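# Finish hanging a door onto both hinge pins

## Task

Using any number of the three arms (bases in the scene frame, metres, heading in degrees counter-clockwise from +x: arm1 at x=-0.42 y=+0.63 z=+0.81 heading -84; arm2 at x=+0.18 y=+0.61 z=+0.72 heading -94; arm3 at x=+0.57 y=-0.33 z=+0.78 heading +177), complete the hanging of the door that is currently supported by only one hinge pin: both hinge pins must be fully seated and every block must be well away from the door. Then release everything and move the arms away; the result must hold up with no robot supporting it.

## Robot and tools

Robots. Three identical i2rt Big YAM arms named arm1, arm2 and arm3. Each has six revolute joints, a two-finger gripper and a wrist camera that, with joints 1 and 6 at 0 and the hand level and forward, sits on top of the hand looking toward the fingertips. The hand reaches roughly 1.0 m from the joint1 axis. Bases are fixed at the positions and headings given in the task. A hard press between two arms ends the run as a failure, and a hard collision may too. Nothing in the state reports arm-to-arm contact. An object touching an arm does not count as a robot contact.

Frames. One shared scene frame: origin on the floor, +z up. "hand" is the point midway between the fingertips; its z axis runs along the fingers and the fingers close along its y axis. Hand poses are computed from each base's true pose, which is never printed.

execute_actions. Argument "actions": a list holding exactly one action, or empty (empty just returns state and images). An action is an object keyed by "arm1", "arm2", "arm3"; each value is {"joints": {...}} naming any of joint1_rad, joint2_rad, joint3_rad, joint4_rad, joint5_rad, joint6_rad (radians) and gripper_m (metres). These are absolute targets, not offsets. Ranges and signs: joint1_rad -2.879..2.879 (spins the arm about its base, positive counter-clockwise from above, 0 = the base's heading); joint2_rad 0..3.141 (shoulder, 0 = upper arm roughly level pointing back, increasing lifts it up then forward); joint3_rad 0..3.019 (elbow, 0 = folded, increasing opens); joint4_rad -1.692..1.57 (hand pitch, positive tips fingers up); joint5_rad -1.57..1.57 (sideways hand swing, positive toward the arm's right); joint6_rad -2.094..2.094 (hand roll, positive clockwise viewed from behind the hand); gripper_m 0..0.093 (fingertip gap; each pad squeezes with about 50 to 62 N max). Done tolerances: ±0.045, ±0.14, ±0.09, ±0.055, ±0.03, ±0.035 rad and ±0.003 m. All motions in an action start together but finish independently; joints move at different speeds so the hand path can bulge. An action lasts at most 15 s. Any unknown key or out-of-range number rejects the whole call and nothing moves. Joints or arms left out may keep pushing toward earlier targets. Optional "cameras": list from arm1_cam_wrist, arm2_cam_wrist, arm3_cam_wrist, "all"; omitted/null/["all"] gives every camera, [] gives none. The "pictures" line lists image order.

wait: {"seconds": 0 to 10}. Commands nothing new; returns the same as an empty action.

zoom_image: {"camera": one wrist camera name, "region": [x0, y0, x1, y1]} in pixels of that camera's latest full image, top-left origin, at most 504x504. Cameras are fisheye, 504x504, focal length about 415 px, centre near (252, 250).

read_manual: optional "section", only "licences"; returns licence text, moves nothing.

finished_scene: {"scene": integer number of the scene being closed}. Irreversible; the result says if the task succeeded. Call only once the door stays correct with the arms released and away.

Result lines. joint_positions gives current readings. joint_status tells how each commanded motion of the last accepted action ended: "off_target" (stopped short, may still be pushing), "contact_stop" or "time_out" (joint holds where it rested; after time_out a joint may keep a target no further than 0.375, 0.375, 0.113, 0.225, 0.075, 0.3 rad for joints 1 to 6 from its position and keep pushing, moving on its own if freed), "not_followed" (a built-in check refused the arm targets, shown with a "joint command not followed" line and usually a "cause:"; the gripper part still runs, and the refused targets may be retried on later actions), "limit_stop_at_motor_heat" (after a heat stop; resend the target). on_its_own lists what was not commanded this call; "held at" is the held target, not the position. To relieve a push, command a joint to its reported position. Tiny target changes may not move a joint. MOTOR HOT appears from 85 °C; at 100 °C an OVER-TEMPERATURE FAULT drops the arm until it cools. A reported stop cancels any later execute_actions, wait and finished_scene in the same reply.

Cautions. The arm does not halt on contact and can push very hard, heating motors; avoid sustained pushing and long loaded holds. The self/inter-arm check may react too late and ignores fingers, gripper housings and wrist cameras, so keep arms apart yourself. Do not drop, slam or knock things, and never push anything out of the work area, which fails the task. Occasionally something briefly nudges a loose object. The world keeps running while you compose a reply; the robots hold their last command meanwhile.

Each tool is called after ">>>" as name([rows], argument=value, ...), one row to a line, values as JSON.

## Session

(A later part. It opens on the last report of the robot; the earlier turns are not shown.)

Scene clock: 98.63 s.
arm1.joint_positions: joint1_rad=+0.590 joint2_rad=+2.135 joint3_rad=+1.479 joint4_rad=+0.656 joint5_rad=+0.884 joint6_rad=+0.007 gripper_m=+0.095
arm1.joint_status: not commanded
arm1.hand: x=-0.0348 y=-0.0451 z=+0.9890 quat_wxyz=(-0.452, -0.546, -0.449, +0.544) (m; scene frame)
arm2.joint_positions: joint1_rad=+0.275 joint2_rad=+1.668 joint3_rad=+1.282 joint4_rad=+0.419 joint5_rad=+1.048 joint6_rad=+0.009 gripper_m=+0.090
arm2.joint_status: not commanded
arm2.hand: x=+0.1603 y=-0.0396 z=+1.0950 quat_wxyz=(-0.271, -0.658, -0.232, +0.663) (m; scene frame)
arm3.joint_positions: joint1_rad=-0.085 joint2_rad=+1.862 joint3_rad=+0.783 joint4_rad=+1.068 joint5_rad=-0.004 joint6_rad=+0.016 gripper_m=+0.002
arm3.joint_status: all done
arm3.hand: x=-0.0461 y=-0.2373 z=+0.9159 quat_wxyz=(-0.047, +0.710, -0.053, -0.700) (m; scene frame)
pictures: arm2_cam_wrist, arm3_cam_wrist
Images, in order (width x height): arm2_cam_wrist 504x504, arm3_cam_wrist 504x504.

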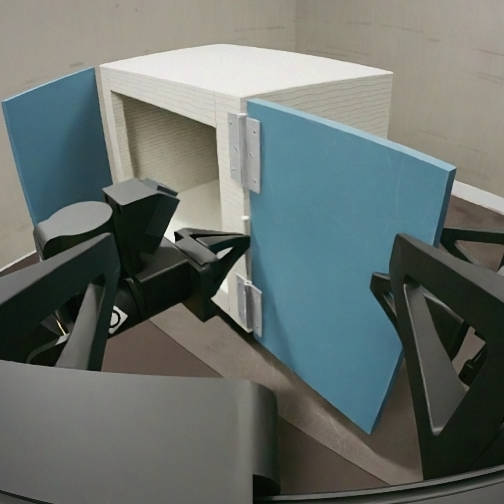

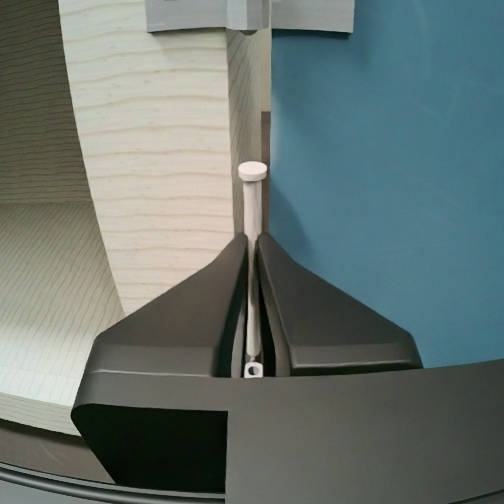

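>>> execute_actions([
  {"arm3":{"joints":{"joint2_rad":1.915,"joint4_rad":1.112}}},
], cameras=["arm3_cam_wrist","arm2_cam_wrist"])

>>> zoom_image(camera="arm2_cam_wrist", region=[200, 200, 300, 310])

>>> zoom_image(camera="arm3_cam_wrist", region=[200, 280, 310, 390])

Scene clock: 102.17 s.
arm1.joint_positions: joint1_rad=+0.590 joint2_rad=+2.135 joint3_rad=+1.479 joint4_rad=+0.656 joint5_rad=+0.884 joint6_rad=+0.007 gripper_m=+0.095
arm1.joint_status: not commanded
arm1.hand: x=-0.0348 y=-0.0451 z=+0.9890 quat_wxyz=(-0.452, -0.546, -0.449, +0.544) (m; scene frame)
arm2.joint_positions: joint1_rad=+0.275 joint2_rad=+1.668 joint3_rad=+1.282 joint4_rad=+0.419 joint5_rad=+1.048 joint6_rad=+0.009 gripper_m=+0.090
arm2.joint_status: not commanded
arm2.hand: x=+0.1603 y=-0.0396 z=+1.0950 quat_wxyz=(-0.271, -0.658, -0.232, +0.663) (m; scene frame)
arm3.joint_positions: joint1_rad=-0.085 joint2_rad=+1.892 joint3_rad=+0.783 joint4_rad=+1.089 joint5_rad=-0.004 joint6_rad=+0.017 gripper_m=+0.002
arm3.joint_status: all done
arm3.hand: x=-0.0460 y=-0.2372 z=+0.9034 quat_wxyz=(-0.047, +0.713, -0.054, -0.697) (m; scene frame)
pictures: arm2_cam_wrist, arm3_cam_wrist
Images, in order (width x height): arm2_cam_wrist 504x504, arm3_cam_wrist 504x504.

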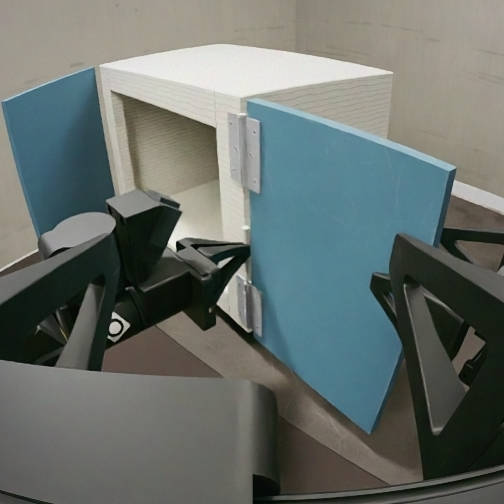

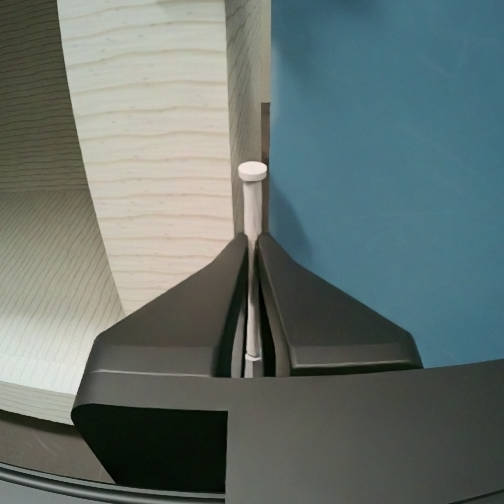

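Region (200, 200, 300, 310) of arm2_cam_wrist's 504x504 image, scaled by 4.582, with more detail than that image has; it fills the left 458 columns of this view, and the rest is white.

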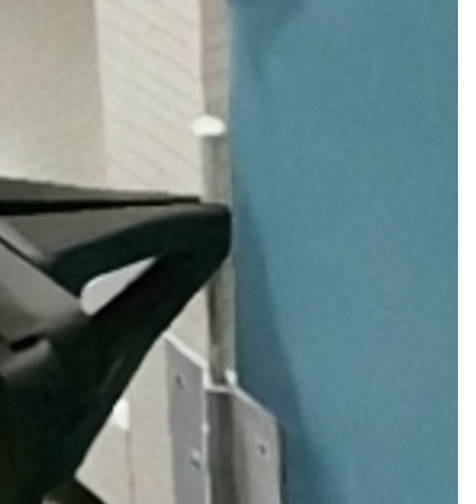

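Region (200, 280, 310, 390) of arm3_cam_wrist's 504x504 image, scaled by 4.582, with more detail than that image has.

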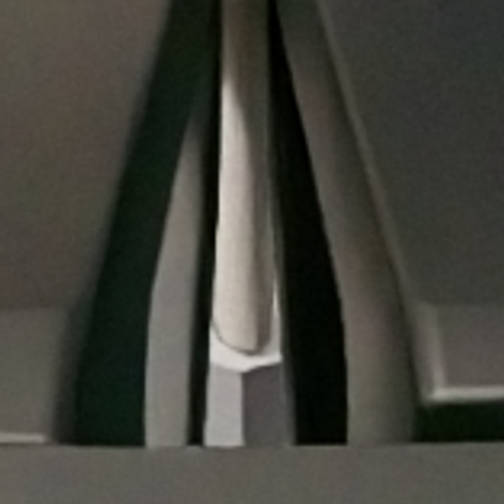

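Appears to be entering. Continue down.

>>> execute_actions([
  {"arm3":{"joints":{"joint2_rad":1.95,"joint3_rad":0.821,"joint4_rad":1.145}}},
], cameras=["arm3_cam_wrist","arm2_cam_wrist"])

>>> zoom_image(camera="arm2_cam_wrist", region=[200, 200, 300, 310])

Scene clock: 106.83 s.
arm1.joint_positions: joint1_rad=+0.590 joint2_rad=+2.135 joint3_rad=+1.479 joint4_rad=+0.656 joint5_rad=+0.884 joint6_rad=+0.007 gripper_m=+0.095
arm1.joint_status: not commanded
arm1.hand: x=-0.0348 y=-0.0451 z=+0.9890 quat_wxyz=(-0.452, -0.546, -0.449, +0.544) (m; scene frame)
arm2.joint_positions: joint1_rad=+0.275 joint2_rad=+1.668 joint3_rad=+1.282 joint4_rad=+0.419 joint5_rad=+1.048 joint6_rad=+0.009 gripper_m=+0.090
arm2.joint_status: not commanded
arm2.hand: x=+0.1603 y=-0.0396 z=+1.0950 quat_wxyz=(-0.271, -0.658, -0.232, +0.663) (m; scene frame)
arm3.joint_positions: joint1_rad=-0.085 joint2_rad=+1.922 joint3_rad=+0.787 joint4_rad=+1.125 joint5_rad=-0.006 joint6_rad=+0.017 gripper_m=+0.002
arm3.joint_status: all done
arm3.hand: x=-0.0472 y=-0.2375 z=+0.8954 quat_wxyz=(-0.046, +0.710, -0.053, -0.701) (m; scene frame)
pictures: arm2_cam_wrist, arm3_cam_wrist
Images, in order (width x height): arm2_cam_wrist 504x504, arm3_cam_wrist 504x504.

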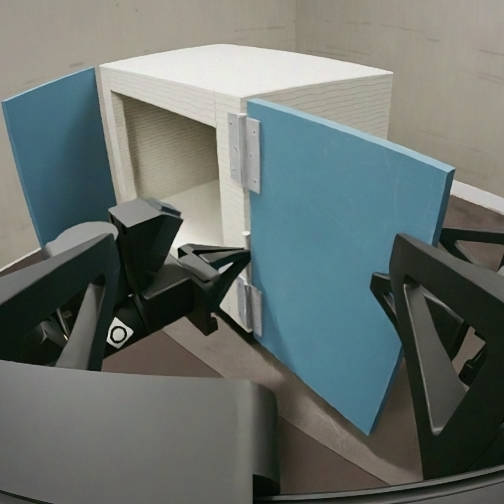

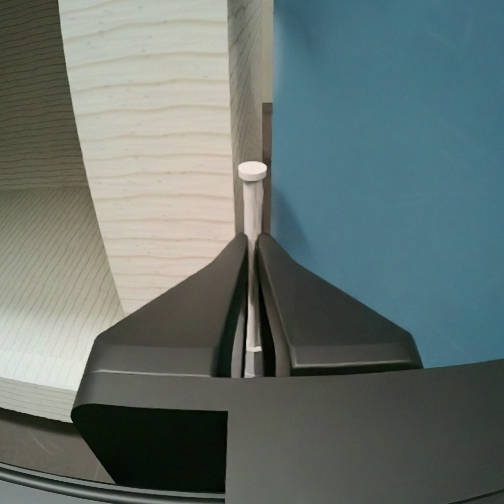

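Region (200, 200, 300, 310) of arm2_cam_wrist's 504x504 image, scaled by 4.582, with more detail than that image has; it fills the left 458 columns of this view, and the rest is white.

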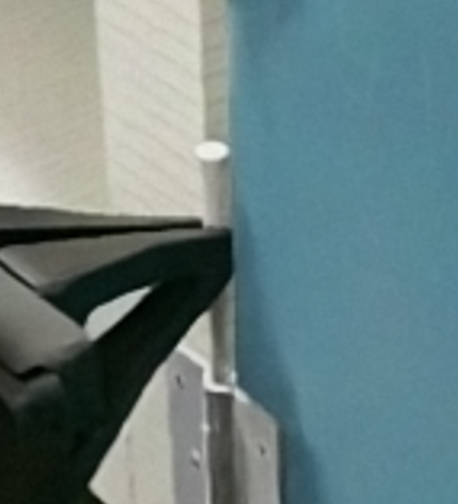

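It's in. Continue down, and grip the door with arm1.

>>> execute_actions([
  {"arm3":{"joints":{"joint2_rad":1.995,"joint3_rad":0.824,"joint4_rad":1.18}},"arm1":{"joints":{"gripper_m":0.0}}},
], cameras=["arm3_cam_wrist","arm2_cam_wrist"])

>>> zoom_image(camera="arm2_cam_wrist", region=[200, 220, 310, 350])

Scene clock: 109.37 s.
arm1.joint_positions: joint1_rad=+0.590 joint2_rad=+2.135 joint3_rad=+1.480 joint4_rad=+0.655 joint5_rad=+0.874 joint6_rad=+0.003 gripper_m=+0.012
arm1.joint_status: gripper_m off_target (ended at +0.012, target +0.000)
arm1.hand: x=-0.0327 y=-0.0454 z=+0.9889 quat_wxyz=(-0.453, -0.543, -0.453, +0.543) (m; scene frame)
arm2.joint_positions: joint1_rad=+0.275 joint2_rad=+1.668 joint3_rad=+1.282 joint4_rad=+0.419 joint5_rad=+1.048 joint6_rad=+0.009 gripper_m=+0.090
arm2.joint_status: not commanded
arm2.hand: x=+0.1603 y=-0.0396 z=+1.0950 quat_wxyz=(-0.271, -0.658, -0.232, +0.663) (m; scene frame)
arm3.joint_positions: joint1_rad=-0.085 joint2_rad=+1.959 joint3_rad=+0.791 joint4_rad=+1.169 joint5_rad=-0.007 joint6_rad=+0.017 gripper_m=+0.002
arm3.joint_status: all done
arm3.hand: x=-0.0479 y=-0.2374 z=+0.8863 quat_wxyz=(-0.046, +0.706, -0.052, -0.705) (m; scene frame)
pictures: arm2_cam_wrist, arm3_cam_wrist
Images, in order (width x height): arm2_cam_wrist 504x504, arm3_cam_wrist 504x504.

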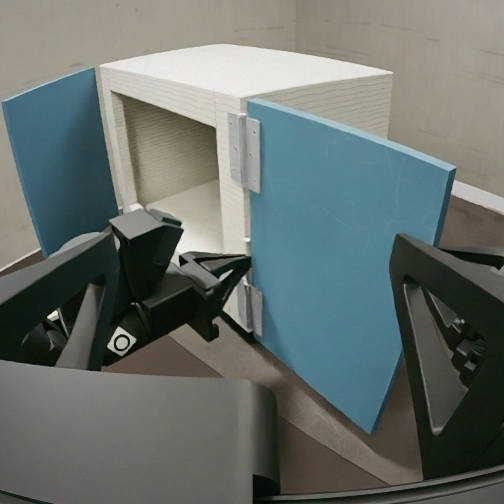

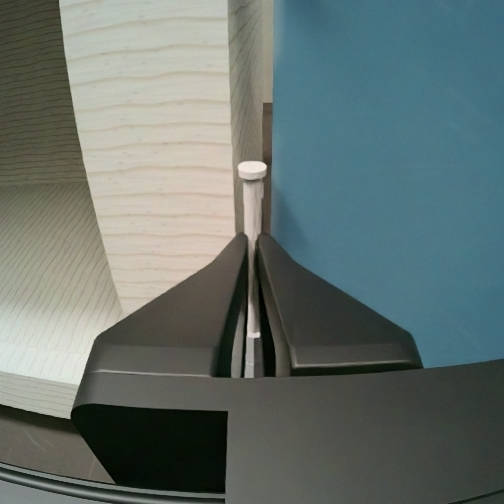

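Region (200, 220, 310, 350) of arm2_cam_wrist's 504x504 image, scaled by 3.877, with more detail than that image has; it fills the left 426 columns of this view, and the rest is white.

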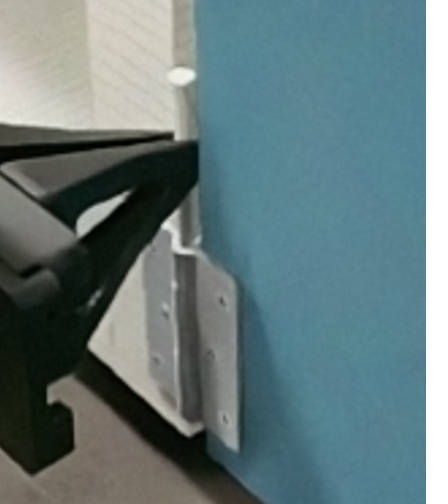

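>>> execute_actions([
  {"arm3":{"joints":{"joint2_rad":1.97,"joint4_rad":1.18,"gripper_m":0.04}}},
], cameras=["arm3_cam_wrist"])

>>> execute_actions([
  {"arm1":{"joints":{"joint4_rad":0.70}}},
], cameras=["arm3_cam_wrist","arm2_cam_wrist"])

Scene clock: 112.60 s.
arm1.joint_positions: joint1_rad=+0.591 joint2_rad=+2.135 joint3_rad=+1.482 joint4_rad=+0.652 joint5_rad=+0.875 joint6_rad=+0.002 gripper_m=+0.012
arm1.joint_status: not commanded
arm1.hand: x=-0.0317 y=-0.0453 z=+0.9895 quat_wxyz=(-0.453, -0.542, -0.454, +0.543) (m; scene frame)
arm2.joint_positions: joint1_rad=+0.275 joint2_rad=+1.668 joint3_rad=+1.282 joint4_rad=+0.419 joint5_rad=+1.048 joint6_rad=+0.009 gripper_m=+0.090
arm2.joint_status: not commanded
arm2.hand: x=+0.1603 y=-0.0396 z=+1.0950 quat_wxyz=(-0.271, -0.658, -0.232, +0.663) (m; scene frame)
arm3.joint_positions: joint1_rad=-0.070 joint2_rad=+1.959 joint3_rad=+0.787 joint4_rad=+1.172 joint5_rad=-0.015 joint6_rad=+0.018 gripper_m=+0.040
arm3.joint_status: all done
arm3.hand: x=-0.0479 y=-0.2482 z=+0.8852 quat_wxyz=(-0.037, +0.707, -0.044, -0.705) (m; scene frame)
pictures: arm3_cam_wrist
Images, in order (width x height): arm3_cam_wrist 504x504.

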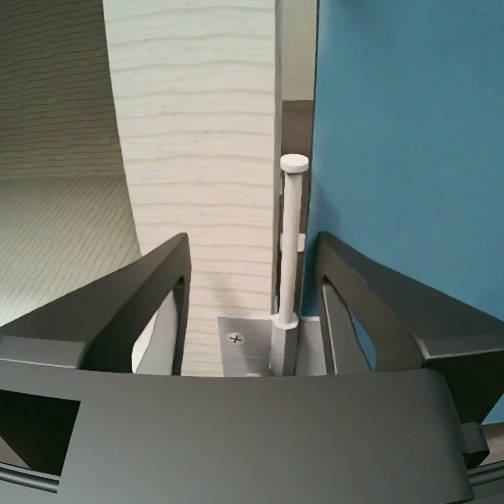

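Scene clock: 113.20 s.
arm1.joint_positions: joint1_rad=+0.591 joint2_rad=+2.139 joint3_rad=+1.482 joint4_rad=+0.670 joint5_rad=+0.875 joint6_rad=-0.006 gripper_m=+0.012
arm1.joint_status: all done
arm1.hand: x=-0.0316 y=-0.0455 z=+0.9899 quat_wxyz=(-0.456, -0.541, -0.451, +0.544) (m; scene frame)
arm2.joint_positions: joint1_rad=+0.275 joint2_rad=+1.668 joint3_rad=+1.282 joint4_rad=+0.419 joint5_rad=+1.048 joint6_rad=+0.009 gripper_m=+0.090
arm2.joint_status: not commanded
arm2.hand: x=+0.1603 y=-0.0396 z=+1.0950 quat_wxyz=(-0.271, -0.658, -0.232, +0.663) (m; scene frame)
arm3.joint_positions: joint1_rad=-0.070 joint2_rad=+1.959 joint3_rad=+0.787 joint4_rad=+1.172 joint5_rad=-0.015 joint6_rad=+0.018 gripper_m=+0.040
arm3.joint_status: not commanded
arm3.hand: x=-0.0479 y=-0.2482 z=+0.8852 quat_wxyz=(-0.037, +0.707, -0.044, -0.705) (m; scene frame)
pictures: arm2_cam_wrist, arm3_cam_wrist
Images, in order (width x height): arm2_cam_wrist 504x504, arm3_cam_wrist 504x504.

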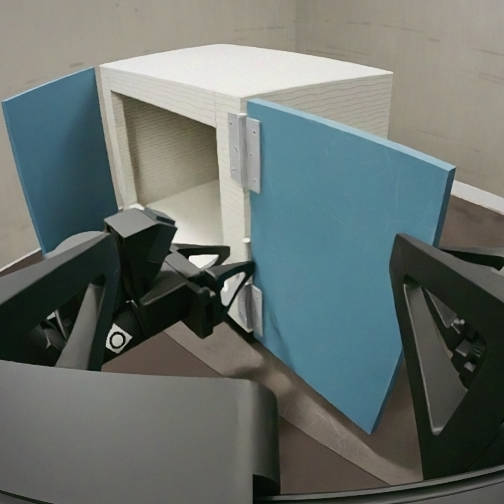

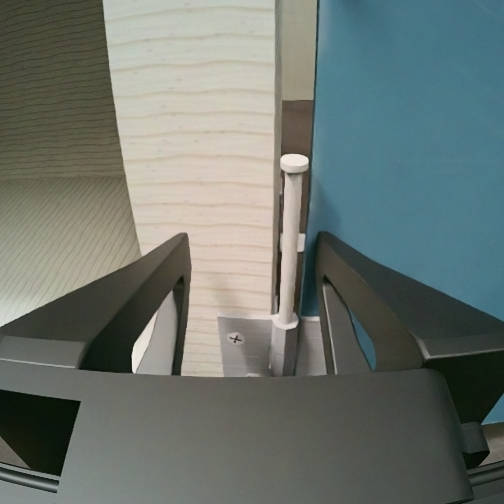

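>>> execute_actions([
  {"arm3":{"joints":{"joint1_rad":-0.07,"joint2_rad":1.86,"joint3_rad":0.63,"joint4_rad":1.27,"gripper_m":0.03}},"arm1":{"joints":{"joint4_rad":0.66,"joint2_rad":2.1}}},
], cameras=[])

>>> execute_actions([
  {"arm3":{"joints":{"joint1_rad":-0.095,"gripper_m":0.09}}},
], cameras=["arm3_cam_wrist"])

Scene clock: 116.87 s.
arm1.joint_positions: joint1_rad=+0.591 joint2_rad=+2.138 joint3_rad=+1.482 joint4_rad=+0.664 joint5_rad=+0.875 joint6_rad=-0.006 gripper_m=+0.012
arm1.joint_status: all done
arm1.hand: x=-0.0316 y=-0.0454 z=+0.9893 quat_wxyz=(-0.454, -0.541, -0.453, +0.544) (m; scene frame)
arm2.joint_positions: joint1_rad=+0.275 joint2_rad=+1.668 joint3_rad=+1.282 joint4_rad=+0.419 joint5_rad=+1.048 joint6_rad=+0.009 gripper_m=+0.090
arm2.joint_status: not commanded
arm2.hand: x=+0.1603 y=-0.0396 z=+1.0950 quat_wxyz=(-0.271, -0.658, -0.232, +0.663) (m; scene frame)
arm3.joint_positions: joint1_rad=-0.072 joint2_rad=+1.866 joint3_rad=+0.626 joint4_rad=+1.251 joint5_rad=-0.006 joint6_rad=+0.018 gripper_m=+0.030
arm3.joint_status: all done
arm3.hand: x=+0.0074 y=-0.2531 z=+0.8960 quat_wxyz=(-0.041, +0.703, -0.048, -0.708) (m; scene frame)
pictures: none
No camera images: the call's "cameras" was empty. Leave "cameras" out to get every camera's image.

Scene clock: 117.50 s.
arm1.joint_positions: joint1_rad=+0.591 joint2_rad=+2.138 joint3_rad=+1.482 joint4_rad=+0.664 joint5_rad=+0.875 joint6_rad=-0.006 gripper_m=+0.012
arm1.joint_status: not commanded
arm1.hand: x=-0.0316 y=-0.0454 z=+0.9893 quat_wxyz=(-0.454, -0.541, -0.453, +0.544) (m; scene frame)
arm2.joint_positions: joint1_rad=+0.275 joint2_rad=+1.668 joint3_rad=+1.282 joint4_rad=+0.419 joint5_rad=+1.048 joint6_rad=+0.009 gripper_m=+0.090
arm2.joint_status: not commanded
arm2.hand: x=+0.1603 y=-0.0396 z=+1.0950 quat_wxyz=(-0.271, -0.658, -0.232, +0.663) (m; scene frame)
arm3.joint_positions: joint1_rad=-0.092 joint2_rad=+1.866 joint3_rad=+0.626 joint4_rad=+1.251 joint5_rad=-0.006 joint6_rad=+0.018 gripper_m=+0.090
arm3.joint_status: all done
arm3.hand: x=+0.0090 y=-0.2418 z=+0.8961 quat_wxyz=(-0.048, +0.703, -0.055, -0.708) (m; scene frame)
pictures: arm3_cam_wrist
Images, in order (width x height): arm3_cam_wrist 504x504.

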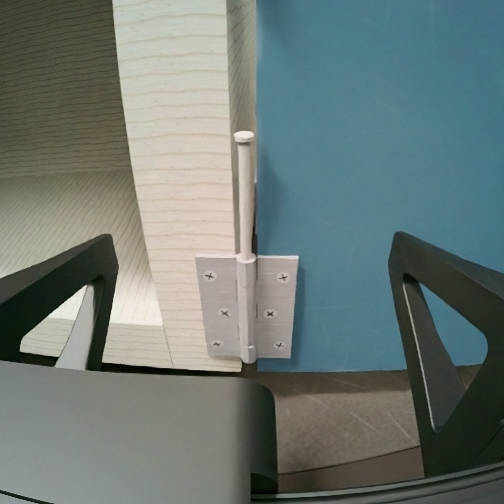

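>>> execute_actions([
  {"arm1":{"joints":{"joint2_rad":2.07}}},
], cameras=["arm3_cam_wrist"])

>>> zoom_image(camera="arm3_cam_wrist", region=[180, 240, 320, 380])

Scene clock: 119.50 s.
arm1.joint_positions: joint1_rad=+0.591 joint2_rad=+2.135 joint3_rad=+1.482 joint4_rad=+0.655 joint5_rad=+0.875 joint6_rad=-0.003 gripper_m=+0.012
arm1.joint_status: all done
arm1.hand: x=-0.0317 y=-0.0453 z=+0.9902 quat_wxyz=(-0.453, -0.541, -0.454, +0.544) (m; scene frame)
arm2.joint_positions: joint1_rad=+0.275 joint2_rad=+1.668 joint3_rad=+1.282 joint4_rad=+0.419 joint5_rad=+1.048 joint6_rad=+0.009 gripper_m=+0.090
arm2.joint_status: not commanded
arm2.hand: x=+0.1603 y=-0.0396 z=+1.0950 quat_wxyz=(-0.271, -0.658, -0.232, +0.663) (m; scene frame)
arm3.joint_positions: joint1_rad=-0.092 joint2_rad=+1.866 joint3_rad=+0.626 joint4_rad=+1.251 joint5_rad=-0.006 joint6_rad=+0.018 gripper_m=+0.090
arm3.joint_status: not commanded
arm3.hand: x=+0.0090 y=-0.2418 z=+0.8961 quat_wxyz=(-0.048, +0.703, -0.055, -0.708) (m; scene frame)
pictures: arm3_cam_wrist
Images, in order (width x height): arm3_cam_wrist 504x504.

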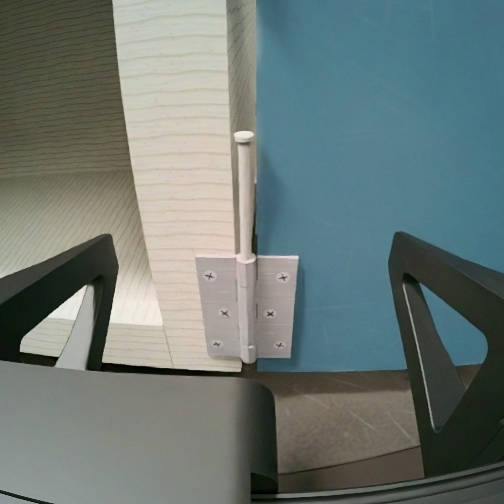

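Region (180, 240, 320, 380) of arm3_cam_wrist's 504x504 image, scaled by 3.600, with more detail than that image has.

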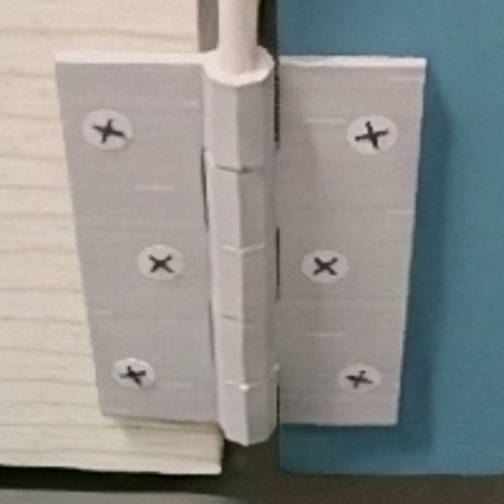

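>>> execute_actions([
  {"arm1":{"joints":{"joint2_rad":2.04,"joint4_rad":0.68}}},
], cameras=["arm3_cam_wrist"])

>>> zoom_image(camera="arm3_cam_wrist", region=[180, 240, 320, 380])

Scene clock: 123.73 s.
arm1.joint_positions: joint1_rad=+0.591 joint2_rad=+2.132 joint3_rad=+1.482 joint4_rad=+0.655 joint5_rad=+0.875 joint6_rad=-0.002 gripper_m=+0.012
arm1.joint_status: all done
arm1.hand: x=-0.0318 y=-0.0452 z=+0.9922 quat_wxyz=(-0.454, -0.542, -0.453, +0.544) (m; scene frame)
arm2.joint_positions: joint1_rad=+0.275 joint2_rad=+1.668 joint3_rad=+1.282 joint4_rad=+0.419 joint5_rad=+1.048 joint6_rad=+0.009 gripper_m=+0.090
arm2.joint_status: not commanded
arm2.hand: x=+0.1603 y=-0.0396 z=+1.0950 quat_wxyz=(-0.271, -0.658, -0.232, +0.663) (m; scene frame)
arm3.joint_positions: joint1_rad=-0.092 joint2_rad=+1.866 joint3_rad=+0.626 joint4_rad=+1.251 joint5_rad=-0.006 joint6_rad=+0.018 gripper_m=+0.090
arm3.joint_status: not commanded
arm3.hand: x=+0.0090 y=-0.2418 z=+0.8961 quat_wxyz=(-0.048, +0.703, -0.055, -0.708) (m; scene frame)
pictures: arm3_cam_wrist
Images, in order (width x height): arm3_cam_wrist 504x504.

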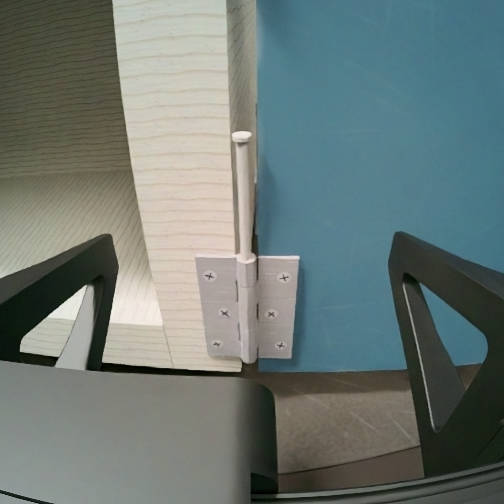

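Region (180, 240, 320, 380) of arm3_cam_wrist's 504x504 image, scaled by 3.600, with more detail than that image has.

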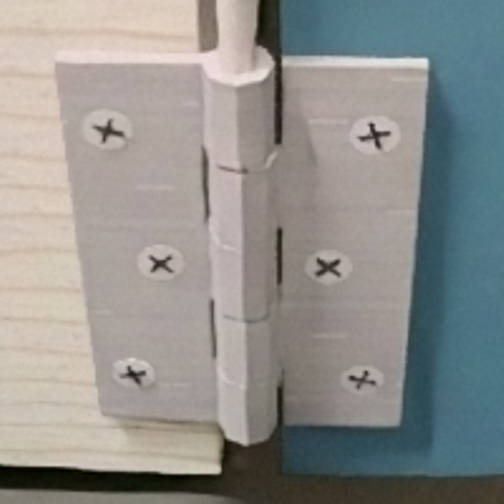

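>>> execute_actions([
  {"arm1":{"joints":{"joint2_rad":2.03}}},
], cameras=["arm3_cam_wrist"])

>>> zoom_image(camera="arm3_cam_wrist", region=[180, 240, 320, 380])

Scene clock: 125.70 s.
arm1.joint_positions: joint1_rad=+0.591 joint2_rad=+2.132 joint3_rad=+1.482 joint4_rad=+0.655 joint5_rad=+0.874 joint6_rad=-0.002 gripper_m=+0.012
arm1.joint_status: all done
arm1.hand: x=-0.0318 y=-0.0452 z=+0.9925 quat_wxyz=(-0.454, -0.541, -0.453, +0.544) (m; scene frame)
arm2.joint_positions: joint1_rad=+0.275 joint2_rad=+1.668 joint3_rad=+1.282 joint4_rad=+0.419 joint5_rad=+1.048 joint6_rad=+0.009 gripper_m=+0.090
arm2.joint_status: not commanded
arm2.hand: x=+0.1603 y=-0.0396 z=+1.0950 quat_wxyz=(-0.271, -0.658, -0.232, +0.663) (m; scene frame)
arm3.joint_positions: joint1_rad=-0.092 joint2_rad=+1.866 joint3_rad=+0.626 joint4_rad=+1.251 joint5_rad=-0.006 joint6_rad=+0.018 gripper_m=+0.090
arm3.joint_status: not commanded
arm3.hand: x=+0.0090 y=-0.2418 z=+0.8961 quat_wxyz=(-0.048, +0.703, -0.055, -0.708) (m; scene frame)
pictures: arm3_cam_wrist
Images, in order (width x height): arm3_cam_wrist 504x504.

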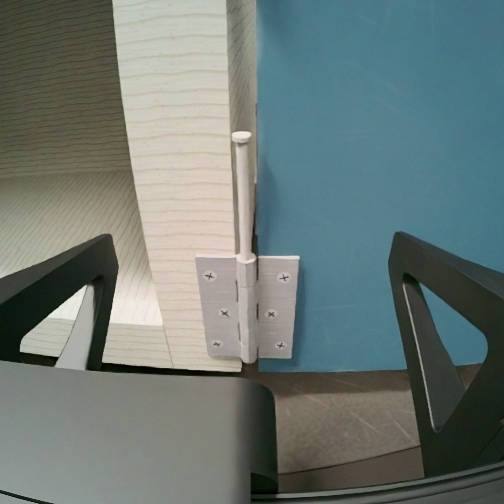

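Region (180, 240, 320, 380) of arm3_cam_wrist's 504x504 image, scaled by 3.600, with more detail than that image has.

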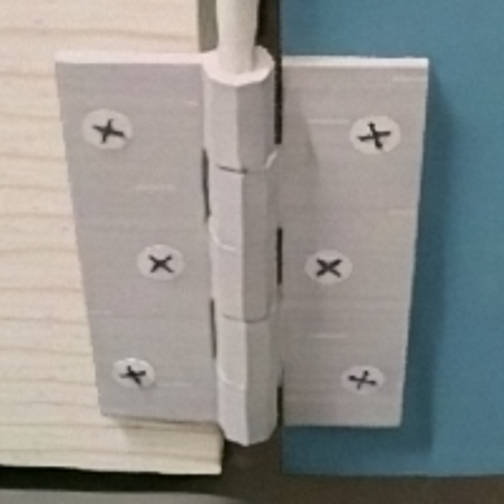

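>>> execute_actions([
  {"arm3":{"joints":{"joint1_rad":-0.08,"joint2_rad":1.70,"joint4_rad":1.065,"gripper_m":0}},"arm1":{"joints":{"joint2_rad":2.015}}},
], cameras=[])

>>> execute_actions([
  {"arm3":{"joints":{"joint2_rad":1.775,"joint3_rad":0.76,"joint4_rad":1.01}}},
], cameras=["arm3_cam_wrist","arm2_cam_wrist"])

Scene clock: 133.03 s.
arm1.joint_positions: joint1_rad=+0.591 joint2_rad=+2.130 joint3_rad=+1.482 joint4_rad=+0.652 joint5_rad=+0.874 joint6_rad=-0.001 gripper_m=+0.012
arm1.joint_status: all done
arm1.hand: x=-0.0317 y=-0.0452 z=+0.9930 quat_wxyz=(-0.454, -0.542, -0.453, +0.543) (m; scene frame)
arm2.joint_positions: joint1_rad=+0.275 joint2_rad=+1.668 joint3_rad=+1.282 joint4_rad=+0.419 joint5_rad=+1.048 joint6_rad=+0.009 gripper_m=+0.090
arm2.joint_status: not commanded
arm2.hand: x=+0.1603 y=-0.0396 z=+1.0950 quat_wxyz=(-0.271, -0.658, -0.232, +0.663) (m; scene frame)
arm3.joint_positions: joint1_rad=-0.086 joint2_rad=+1.696 joint3_rad=+0.626 joint4_rad=+1.079 joint5_rad=-0.006 joint6_rad=+0.018 gripper_m=+0.000
arm3.joint_status: all done
arm3.hand: x=+0.0094 y=-0.2455 z=+0.9469 quat_wxyz=(-0.046, +0.703, -0.053, -0.708) (m; scene frame)
pictures: none
No camera images: the call's "cameras" was empty. Leave "cameras" out to get every camera's image.

Scene clock: 133.83 s.
arm1.joint_positions: joint1_rad=+0.591 joint2_rad=+2.130 joint3_rad=+1.482 joint4_rad=+0.652 joint5_rad=+0.874 joint6_rad=-0.001 gripper_m=+0.012
arm1.joint_status: not commanded
arm1.hand: x=-0.0317 y=-0.0452 z=+0.9930 quat_wxyz=(-0.454, -0.542, -0.453, +0.543) (m; scene frame)
arm2.joint_positions: joint1_rad=+0.275 joint2_rad=+1.668 joint3_rad=+1.282 joint4_rad=+0.419 joint5_rad=+1.048 joint6_rad=+0.009 gripper_m=+0.090
arm2.joint_status: not commanded
arm2.hand: x=+0.1603 y=-0.0396 z=+1.0950 quat_wxyz=(-0.271, -0.658, -0.232, +0.663) (m; scene frame)
arm3.joint_positions: joint1_rad=-0.086 joint2_rad=+1.763 joint3_rad=+0.733 joint4_rad=+1.021 joint5_rad=-0.006 joint6_rad=+0.018 gripper_m=+0.000
arm3.joint_status: all done
arm3.hand: x=-0.0278 y=-0.2400 z=+0.9416 quat_wxyz=(-0.046, +0.709, -0.053, -0.701) (m; scene frame)
pictures: arm2_cam_wrist, arm3_cam_wrist
Images, in order (width x height): arm2_cam_wrist 504x504, arm3_cam_wrist 504x504.

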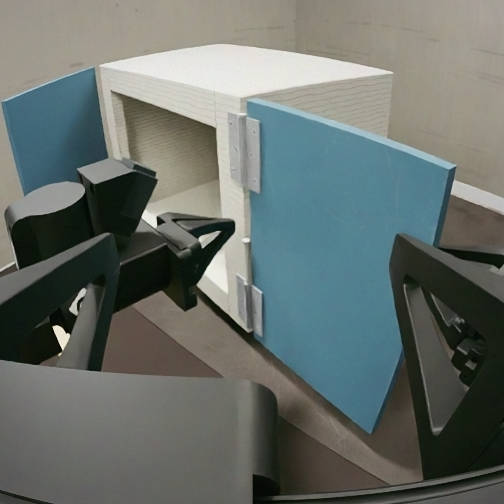

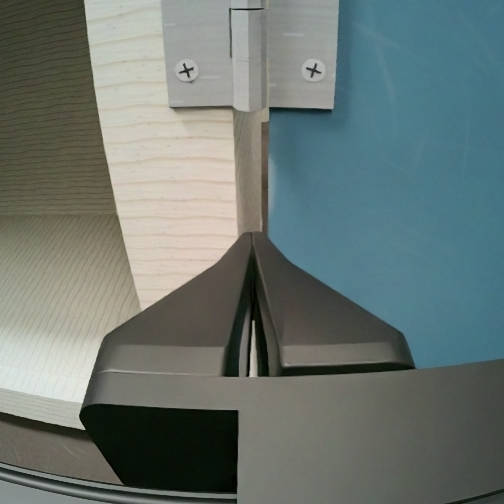

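>>> execute_actions([
  {"arm3":{"joints":{"joint2_rad":1.81,"joint3_rad":0.815,"joint4_rad":0.985,"joint5_rad":-0.012}}},
], cameras=[])

>>> execute_actions([
  {"arm3":{"joints":{"joint2_rad":1.87,"joint4_rad":1.07}}},
], cameras=["arm2_cam_wrist"])

>>> zoom_image(camera="arm2_cam_wrist", region=[190, 190, 310, 350])

Scene clock: 137.77 s.
arm1.joint_positions: joint1_rad=+0.591 joint2_rad=+2.130 joint3_rad=+1.482 joint4_rad=+0.652 joint5_rad=+0.874 joint6_rad=-0.001 gripper_m=+0.012
arm1.joint_status: not commanded
arm1.hand: x=-0.0317 y=-0.0452 z=+0.9930 quat_wxyz=(-0.454, -0.542, -0.453, +0.543) (m; scene frame)
arm2.joint_positions: joint1_rad=+0.275 joint2_rad=+1.668 joint3_rad=+1.282 joint4_rad=+0.419 joint5_rad=+1.048 joint6_rad=+0.009 gripper_m=+0.090
arm2.joint_status: not commanded
arm2.hand: x=+0.1603 y=-0.0396 z=+1.0950 quat_wxyz=(-0.271, -0.658, -0.232, +0.663) (m; scene frame)
arm3.joint_positions: joint1_rad=-0.086 joint2_rad=+1.787 joint3_rad=+0.783 joint4_rad=+0.998 joint5_rad=-0.009 joint6_rad=+0.018 gripper_m=+0.000
arm3.joint_status: all done
arm3.hand: x=-0.0449 y=-0.2379 z=+0.9443 quat_wxyz=(-0.045, +0.708, -0.052, -0.703) (m; scene frame)
pictures: none
No camera images: the call's "cameras" was empty. Leave "cameras" out to get every camera's image.

Scene clock: 138.43 s.
arm1.joint_positions: joint1_rad=+0.591 joint2_rad=+2.130 joint3_rad=+1.482 joint4_rad=+0.652 joint5_rad=+0.874 joint6_rad=+0.000 gripper_m=+0.012
arm1.joint_status: not commanded
arm1.hand: x=-0.0317 y=-0.0452 z=+0.9930 quat_wxyz=(-0.454, -0.542, -0.453, +0.543) (m; scene frame)
arm2.joint_positions: joint1_rad=+0.275 joint2_rad=+1.668 joint3_rad=+1.282 joint4_rad=+0.419 joint5_rad=+1.048 joint6_rad=+0.009 gripper_m=+0.090
arm2.joint_status: not commanded
arm2.hand: x=+0.1603 y=-0.0396 z=+1.0950 quat_wxyz=(-0.271, -0.658, -0.232, +0.663) (m; scene frame)
arm3.joint_positions: joint1_rad=-0.086 joint2_rad=+1.845 joint3_rad=+0.785 joint4_rad=+1.052 joint5_rad=-0.009 joint6_rad=+0.018 gripper_m=+0.000
arm3.joint_status: all done
arm3.hand: x=-0.0467 y=-0.2375 z=+0.9232 quat_wxyz=(-0.045, +0.709, -0.052, -0.702) (m; scene frame)
pictures: arm2_cam_wrist
Images, in order (width x height): arm2_cam_wrist 504x504.

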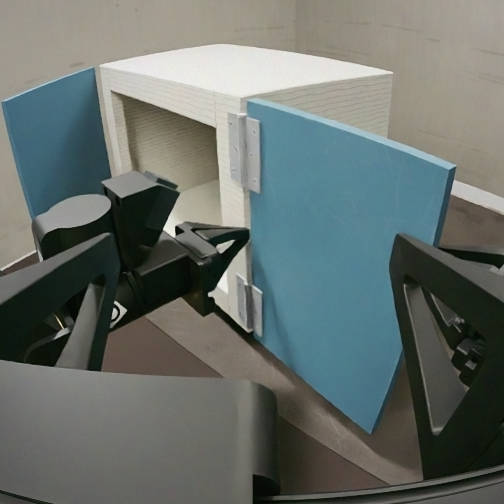

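Region (190, 190, 310, 350) of arm2_cam_wrist's 504x504 image, scaled by 3.150, with more detail than that image has; it fills the left 378 columns of this view, and the rest is white.

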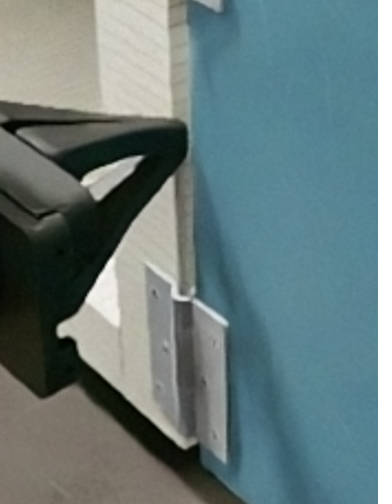

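>>> execute_actions([
  {"arm3":{"joints":{"joint2_rad":1.92,"joint4_rad":1.10}}},
], cameras=["arm2_cam_wrist"])

>>> zoom_image(camera="arm2_cam_wrist", region=[190, 190, 310, 350])

Scene clock: 141.43 s.
arm1.joint_positions: joint1_rad=+0.591 joint2_rad=+2.130 joint3_rad=+1.482 joint4_rad=+0.652 joint5_rad=+0.874 joint6_rad=+0.000 gripper_m=+0.012
arm1.joint_status: not commanded
arm1.hand: x=-0.0317 y=-0.0452 z=+0.9930 quat_wxyz=(-0.454, -0.542, -0.453, +0.543) (m; scene frame)
arm2.joint_positions: joint1_rad=+0.275 joint2_rad=+1.668 joint3_rad=+1.282 joint4_rad=+0.419 joint5_rad=+1.048 joint6_rad=+0.009 gripper_m=+0.090
arm2.joint_status: not commanded
arm2.hand: x=+0.1603 y=-0.0396 z=+1.0950 quat_wxyz=(-0.271, -0.658, -0.232, +0.663) (m; scene frame)
arm3.joint_positions: joint1_rad=-0.086 joint2_rad=+1.868 joint3_rad=+0.788 joint4_rad=+1.101 joint5_rad=-0.009 joint6_rad=+0.018 gripper_m=+0.000
arm3.joint_status: all done
arm3.hand: x=-0.0476 y=-0.2374 z=+0.9227 quat_wxyz=(-0.046, +0.699, -0.051, -0.712) (m; scene frame)
pictures: arm2_cam_wrist
Images, in order (width x height): arm2_cam_wrist 504x504.

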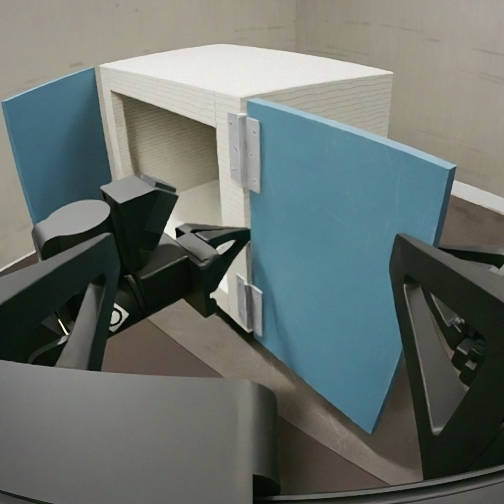

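Region (190, 190, 310, 350) of arm2_cam_wrist's 504x504 image, scaled by 3.150, with more detail than that image has; it fills the left 378 columns of this view, and the rest is white.

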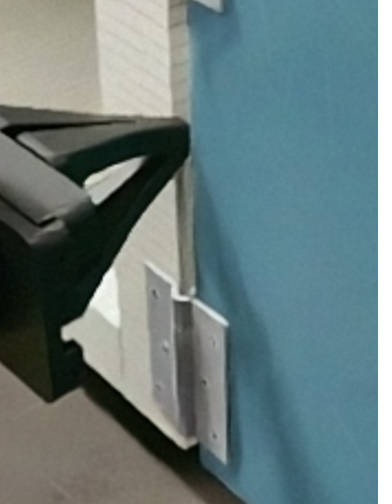

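>>> execute_actions([
  {"arm1":{"joints":{"joint2_rad":1.995,"joint4_rad":0.69}}},
], cameras=[])

>>> execute_actions([
  {"arm1":{"joints":{"joint6_rad":-0.04}}},
], cameras=["arm2_cam_wrist"])

>>> zoom_image(camera="arm2_cam_wrist", region=[220, 265, 290, 345])

Scene clock: 144.97 s.
arm1.joint_positions: joint1_rad=+0.590 joint2_rad=+2.128 joint3_rad=+1.482 joint4_rad=+0.652 joint5_rad=+0.873 joint6_rad=+0.000 gripper_m=+0.012
arm1.joint_status: all done
arm1.hand: x=-0.0321 y=-0.0454 z=+0.9945 quat_wxyz=(-0.455, -0.542, -0.452, +0.543) (m; scene frame)
arm2.joint_positions: joint1_rad=+0.275 joint2_rad=+1.668 joint3_rad=+1.282 joint4_rad=+0.419 joint5_rad=+1.048 joint6_rad=+0.009 gripper_m=+0.090
arm2.joint_status: not commanded
arm2.hand: x=+0.1603 y=-0.0396 z=+1.0950 quat_wxyz=(-0.271, -0.658, -0.232, +0.663) (m; scene frame)
arm3.joint_positions: joint1_rad=-0.086 joint2_rad=+1.868 joint3_rad=+0.788 joint4_rad=+1.101 joint5_rad=-0.009 joint6_rad=+0.018 gripper_m=+0.000
arm3.joint_status: not commanded
arm3.hand: x=-0.0476 y=-0.2374 z=+0.9227 quat_wxyz=(-0.046, +0.699, -0.051, -0.712) (m; scene frame)
pictures: none
No camera images: the call's "cameras" was empty. Leave "cameras" out to get every camera's image.

Scene clock: 145.50 s.
arm1.joint_positions: joint1_rad=+0.590 joint2_rad=+2.128 joint3_rad=+1.482 joint4_rad=+0.652 joint5_rad=+0.873 joint6_rad=-0.006 gripper_m=+0.012
arm1.joint_status: all done
arm1.hand: x=-0.0321 y=-0.0454 z=+0.9945 quat_wxyz=(-0.454, -0.540, -0.454, +0.544) (m; scene frame)
arm2.joint_positions: joint1_rad=+0.275 joint2_rad=+1.668 joint3_rad=+1.282 joint4_rad=+0.419 joint5_rad=+1.048 joint6_rad=+0.009 gripper_m=+0.090
arm2.joint_status: not commanded
arm2.hand: x=+0.1603 y=-0.0396 z=+1.0950 quat_wxyz=(-0.271, -0.658, -0.232, +0.663) (m; scene frame)
arm3.joint_positions: joint1_rad=-0.086 joint2_rad=+1.868 joint3_rad=+0.788 joint4_rad=+1.101 joint5_rad=-0.009 joint6_rad=+0.018 gripper_m=+0.000
arm3.joint_status: not commanded
arm3.hand: x=-0.0476 y=-0.2374 z=+0.9227 quat_wxyz=(-0.046, +0.699, -0.051, -0.712) (m; scene frame)
pictures: arm2_cam_wrist
Images, in order (width x height): arm2_cam_wrist 504x504.

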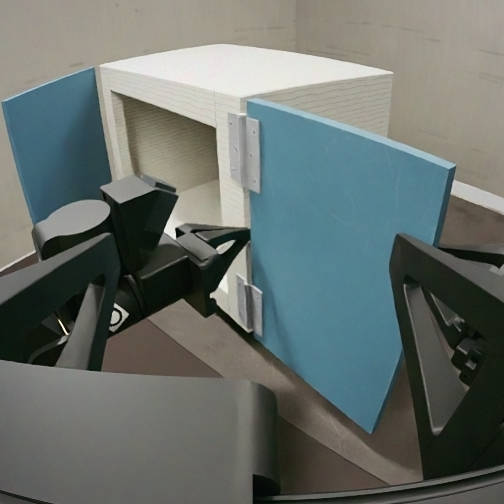

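Region (220, 265, 290, 345) of arm2_cam_wrist's 504x504 image, scaled by 6.300, with more detail than that image has; it fills the left 441 columns of this view, and the rest is white.

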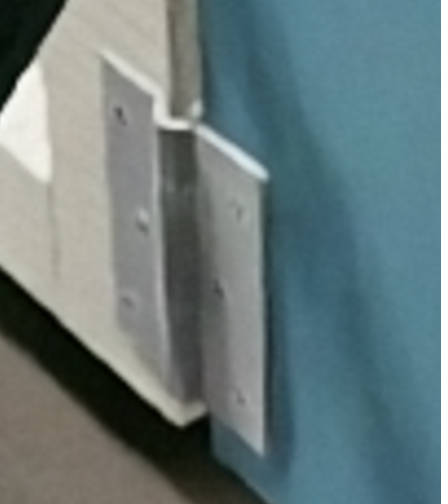

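>>> execute_actions([
  {"arm3":{"joints":{"joint2_rad":1.95,"joint4_rad":1.07}},"arm1":{"joints":{"joint6_rad":-0.08}}},
], cameras=["arm2_cam_wrist"])

Scene clock: 149.07 s.
arm1.joint_positions: joint1_rad=+0.590 joint2_rad=+2.128 joint3_rad=+1.482 joint4_rad=+0.652 joint5_rad=+0.873 joint6_rad=-0.017 gripper_m=+0.012
arm1.joint_status: joint6_rad time_out (moved -0.011 of -0.074)
arm1.on_its_own: joint6_rad reads -0.017 and still pushes toward -0.080 since a time_out
arm1.hand: x=-0.0321 y=-0.0454 z=+0.9945 quat_wxyz=(-0.451, -0.538, -0.457, +0.547) (m; scene frame)
arm2.joint_positions: joint1_rad=+0.275 joint2_rad=+1.668 joint3_rad=+1.282 joint4_rad=+0.419 joint5_rad=+1.048 joint6_rad=+0.009 gripper_m=+0.090
arm2.joint_status: not commanded
arm2.hand: x=+0.1603 y=-0.0396 z=+1.0950 quat_wxyz=(-0.271, -0.658, -0.232, +0.663) (m; scene frame)
arm3.joint_positions: joint1_rad=-0.086 joint2_rad=+1.870 joint3_rad=+0.788 joint4_rad=+1.101 joint5_rad=-0.009 joint6_rad=+0.018 gripper_m=+0.000
arm3.joint_status: all done
arm3.hand: x=-0.0479 y=-0.2373 z=+0.9217 quat_wxyz=(-0.046, +0.700, -0.051, -0.711) (m; scene frame)
pictures: arm2_cam_wrist
Images, in order (width x height): arm2_cam_wrist 504x504.

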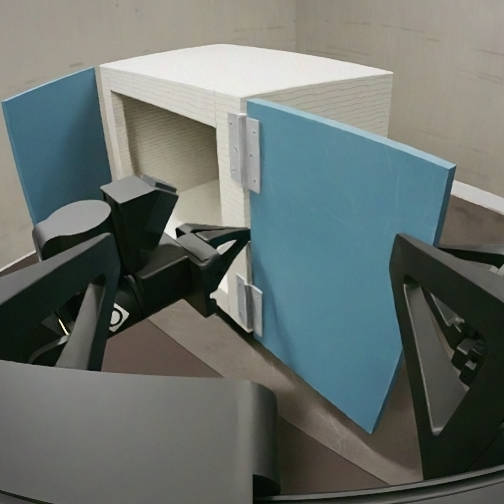

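>>> execute_actions([
  {"arm3":{"joints":{"joint2_rad":1.80,"joint4_rad":1.05}},"arm1":{"joints":{"joint6_rad":-0.04}}},
], cameras=[])

>>> execute_actions([
  {"arm3":{"joints":{"joint2_rad":1.72,"joint3_rad":0.63,"joint4_rad":1.1}}},
], cameras=[])

>>> execute_actions([
  {"arm3":{"joints":{"joint2_rad":1.88,"joint4_rad":1.27,"gripper_m":0.09}}},
], cameras=["arm3_cam_wrist"])

>>> zoom_image(camera="arm3_cam_wrist", region=[185, 240, 325, 380])

Scene clock: 153.83 s.
arm1.joint_positions: joint1_rad=+0.590 joint2_rad=+2.128 joint3_rad=+1.482 joint4_rad=+0.652 joint5_rad=+0.873 joint6_rad=-0.013 gripper_m=+0.012
arm1.joint_status: all done
arm1.hand: x=-0.0321 y=-0.0454 z=+0.9945 quat_wxyz=(-0.452, -0.539, -0.456, +0.546) (m; scene frame)
arm2.joint_positions: joint1_rad=+0.275 joint2_rad=+1.668 joint3_rad=+1.282 joint4_rad=+0.419 joint5_rad=+1.048 joint6_rad=+0.009 gripper_m=+0.090
arm2.joint_status: not commanded
arm2.hand: x=+0.1603 y=-0.0396 z=+1.0950 quat_wxyz=(-0.271, -0.658, -0.232, +0.663) (m; scene frame)
arm3.joint_positions: joint1_rad=-0.086 joint2_rad=+1.816 joint3_rad=+0.788 joint4_rad=+1.063 joint5_rad=-0.009 joint6_rad=+0.018 gripper_m=+0.000
arm3.joint_status: all done
arm3.hand: x=-0.0471 y=-0.2376 z=+0.9448 quat_wxyz=(-0.046, +0.694, -0.051, -0.717) (m; scene frame)
pictures: none
No camera images: the call's "cameras" was empty. Leave "cameras" out to get every camera's image.

Scene clock: 154.80 s.
arm1.joint_positions: joint1_rad=+0.590 joint2_rad=+2.128 joint3_rad=+1.482 joint4_rad=+0.652 joint5_rad=+0.873 joint6_rad=-0.013 gripper_m=+0.012
arm1.joint_status: not commanded
arm1.hand: x=-0.0321 y=-0.0454 z=+0.9945 quat_wxyz=(-0.452, -0.539, -0.456, +0.546) (m; scene frame)
arm2.joint_positions: joint1_rad=+0.275 joint2_rad=+1.668 joint3_rad=+1.282 joint4_rad=+0.419 joint5_rad=+1.048 joint6_rad=+0.009 gripper_m=+0.090
arm2.joint_status: not commanded
arm2.hand: x=+0.1603 y=-0.0396 z=+1.0950 quat_wxyz=(-0.271, -0.658, -0.232, +0.663) (m; scene frame)
arm3.joint_positions: joint1_rad=-0.086 joint2_rad=+1.723 joint3_rad=+0.622 joint4_rad=+1.082 joint5_rad=-0.009 joint6_rad=+0.018 gripper_m=+0.000
arm3.joint_status: all done
arm3.hand: x=+0.0098 y=-0.2459 z=+0.9316 quat_wxyz=(-0.045, +0.713, -0.053, -0.698) (m; scene frame)
pictures: none
No camera images: the call's "cameras" was empty. Leave "cameras" out to get every camera's image.

Scene clock: 155.83 s.
arm1.joint_positions: joint1_rad=+0.590 joint2_rad=+2.128 joint3_rad=+1.482 joint4_rad=+0.652 joint5_rad=+0.873 joint6_rad=-0.013 gripper_m=+0.012
arm1.joint_status: not commanded
arm1.hand: x=-0.0321 y=-0.0454 z=+0.9945 quat_wxyz=(-0.452, -0.539, -0.456, +0.546) (m; scene frame)
arm2.joint_positions: joint1_rad=+0.275 joint2_rad=+1.668 joint3_rad=+1.282 joint4_rad=+0.419 joint5_rad=+1.048 joint6_rad=+0.009 gripper_m=+0.090
arm2.joint_status: not commanded
arm2.hand: x=+0.1603 y=-0.0396 z=+1.0950 quat_wxyz=(-0.271, -0.658, -0.232, +0.663) (m; scene frame)
arm3.joint_positions: joint1_rad=-0.086 joint2_rad=+1.877 joint3_rad=+0.622 joint4_rad=+1.247 joint5_rad=-0.009 joint6_rad=+0.018 gripper_m=+0.090
arm3.joint_status: all done
arm3.hand: x=+0.0099 y=-0.2456 z=+0.8883 quat_wxyz=(-0.045, +0.709, -0.052, -0.702) (m; scene frame)
pictures: arm3_cam_wrist
Images, in order (width x height): arm3_cam_wrist 504x504.

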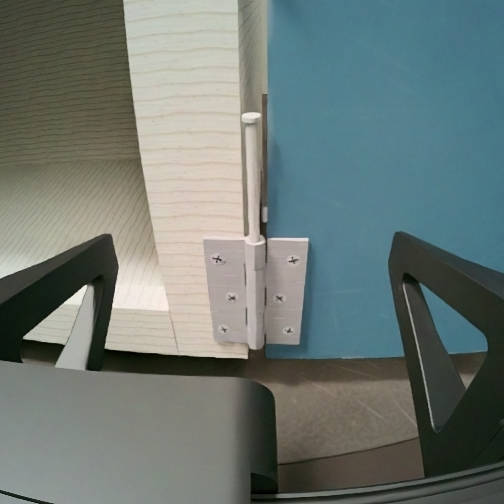

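Region (185, 240, 325, 380) of arm3_cam_wrist's 504x504 image, scaled by 3.600, with more detail than that image has.

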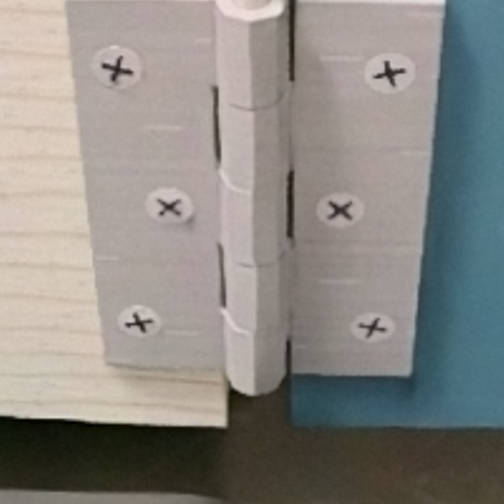

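>>> execute_actions([
  {"arm3":{"joints":{"joint2_rad":1.93,"joint3_rad":0.76,"joint4_rad":1.16,"gripper_m":0.016}}},
], cameras=[])

>>> execute_actions([
  {"arm3":{"joints":{"joint2_rad":1.95,"joint3_rad":0.812,"joint4_rad":1.125}}},
], cameras=["arm3_cam_wrist"])

Scene clock: 160.97 s.
arm1.joint_positions: joint1_rad=+0.590 joint2_rad=+2.128 joint3_rad=+1.482 joint4_rad=+0.652 joint5_rad=+0.873 joint6_rad=-0.013 gripper_m=+0.012
arm1.joint_status: not commanded
arm1.hand: x=-0.0321 y=-0.0454 z=+0.9945 quat_wxyz=(-0.452, -0.539, -0.456, +0.546) (m; scene frame)
arm2.joint_positions: joint1_rad=+0.275 joint2_rad=+1.668 joint3_rad=+1.282 joint4_rad=+0.419 joint5_rad=+1.048 joint6_rad=+0.009 gripper_m=+0.090
arm2.joint_status: not commanded
arm2.hand: x=+0.1603 y=-0.0396 z=+1.0950 quat_wxyz=(-0.271, -0.658, -0.232, +0.663) (m; scene frame)
arm3.joint_positions: joint1_rad=-0.086 joint2_rad=+1.911 joint3_rad=+0.741 joint4_rad=+1.174 joint5_rad=-0.009 joint6_rad=+0.018 gripper_m=+0.016
arm3.joint_status: all done
arm3.hand: x=-0.0316 y=-0.2395 z=+0.8959 quat_wxyz=(-0.045, +0.705, -0.052, -0.706) (m; scene frame)
pictures: none
No camera images: the call's "cameras" was empty. Leave "cameras" out to get every camera's image.

Scene clock: 161.63 s.
arm1.joint_positions: joint1_rad=+0.590 joint2_rad=+2.128 joint3_rad=+1.482 joint4_rad=+0.652 joint5_rad=+0.873 joint6_rad=-0.012 gripper_m=+0.012
arm1.joint_status: not commanded
arm1.hand: x=-0.0321 y=-0.0454 z=+0.9945 quat_wxyz=(-0.452, -0.539, -0.456, +0.546) (m; scene frame)
arm2.joint_positions: joint1_rad=+0.275 joint2_rad=+1.668 joint3_rad=+1.282 joint4_rad=+0.419 joint5_rad=+1.048 joint6_rad=+0.009 gripper_m=+0.090
arm2.joint_status: not commanded
arm2.hand: x=+0.1603 y=-0.0396 z=+1.0950 quat_wxyz=(-0.271, -0.658, -0.232, +0.663) (m; scene frame)
arm3.joint_positions: joint1_rad=-0.086 joint2_rad=+1.926 joint3_rad=+0.783 joint4_rad=+1.138 joint5_rad=-0.009 joint6_rad=+0.018 gripper_m=+0.016
arm3.joint_status: all done
arm3.hand: x=-0.0458 y=-0.2374 z=+0.8951 quat_wxyz=(-0.045, +0.708, -0.052, -0.703) (m; scene frame)
pictures: arm3_cam_wrist
Images, in order (width x height): arm3_cam_wrist 504x504.

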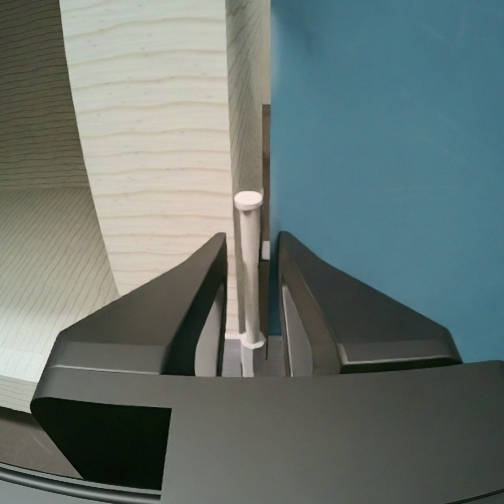

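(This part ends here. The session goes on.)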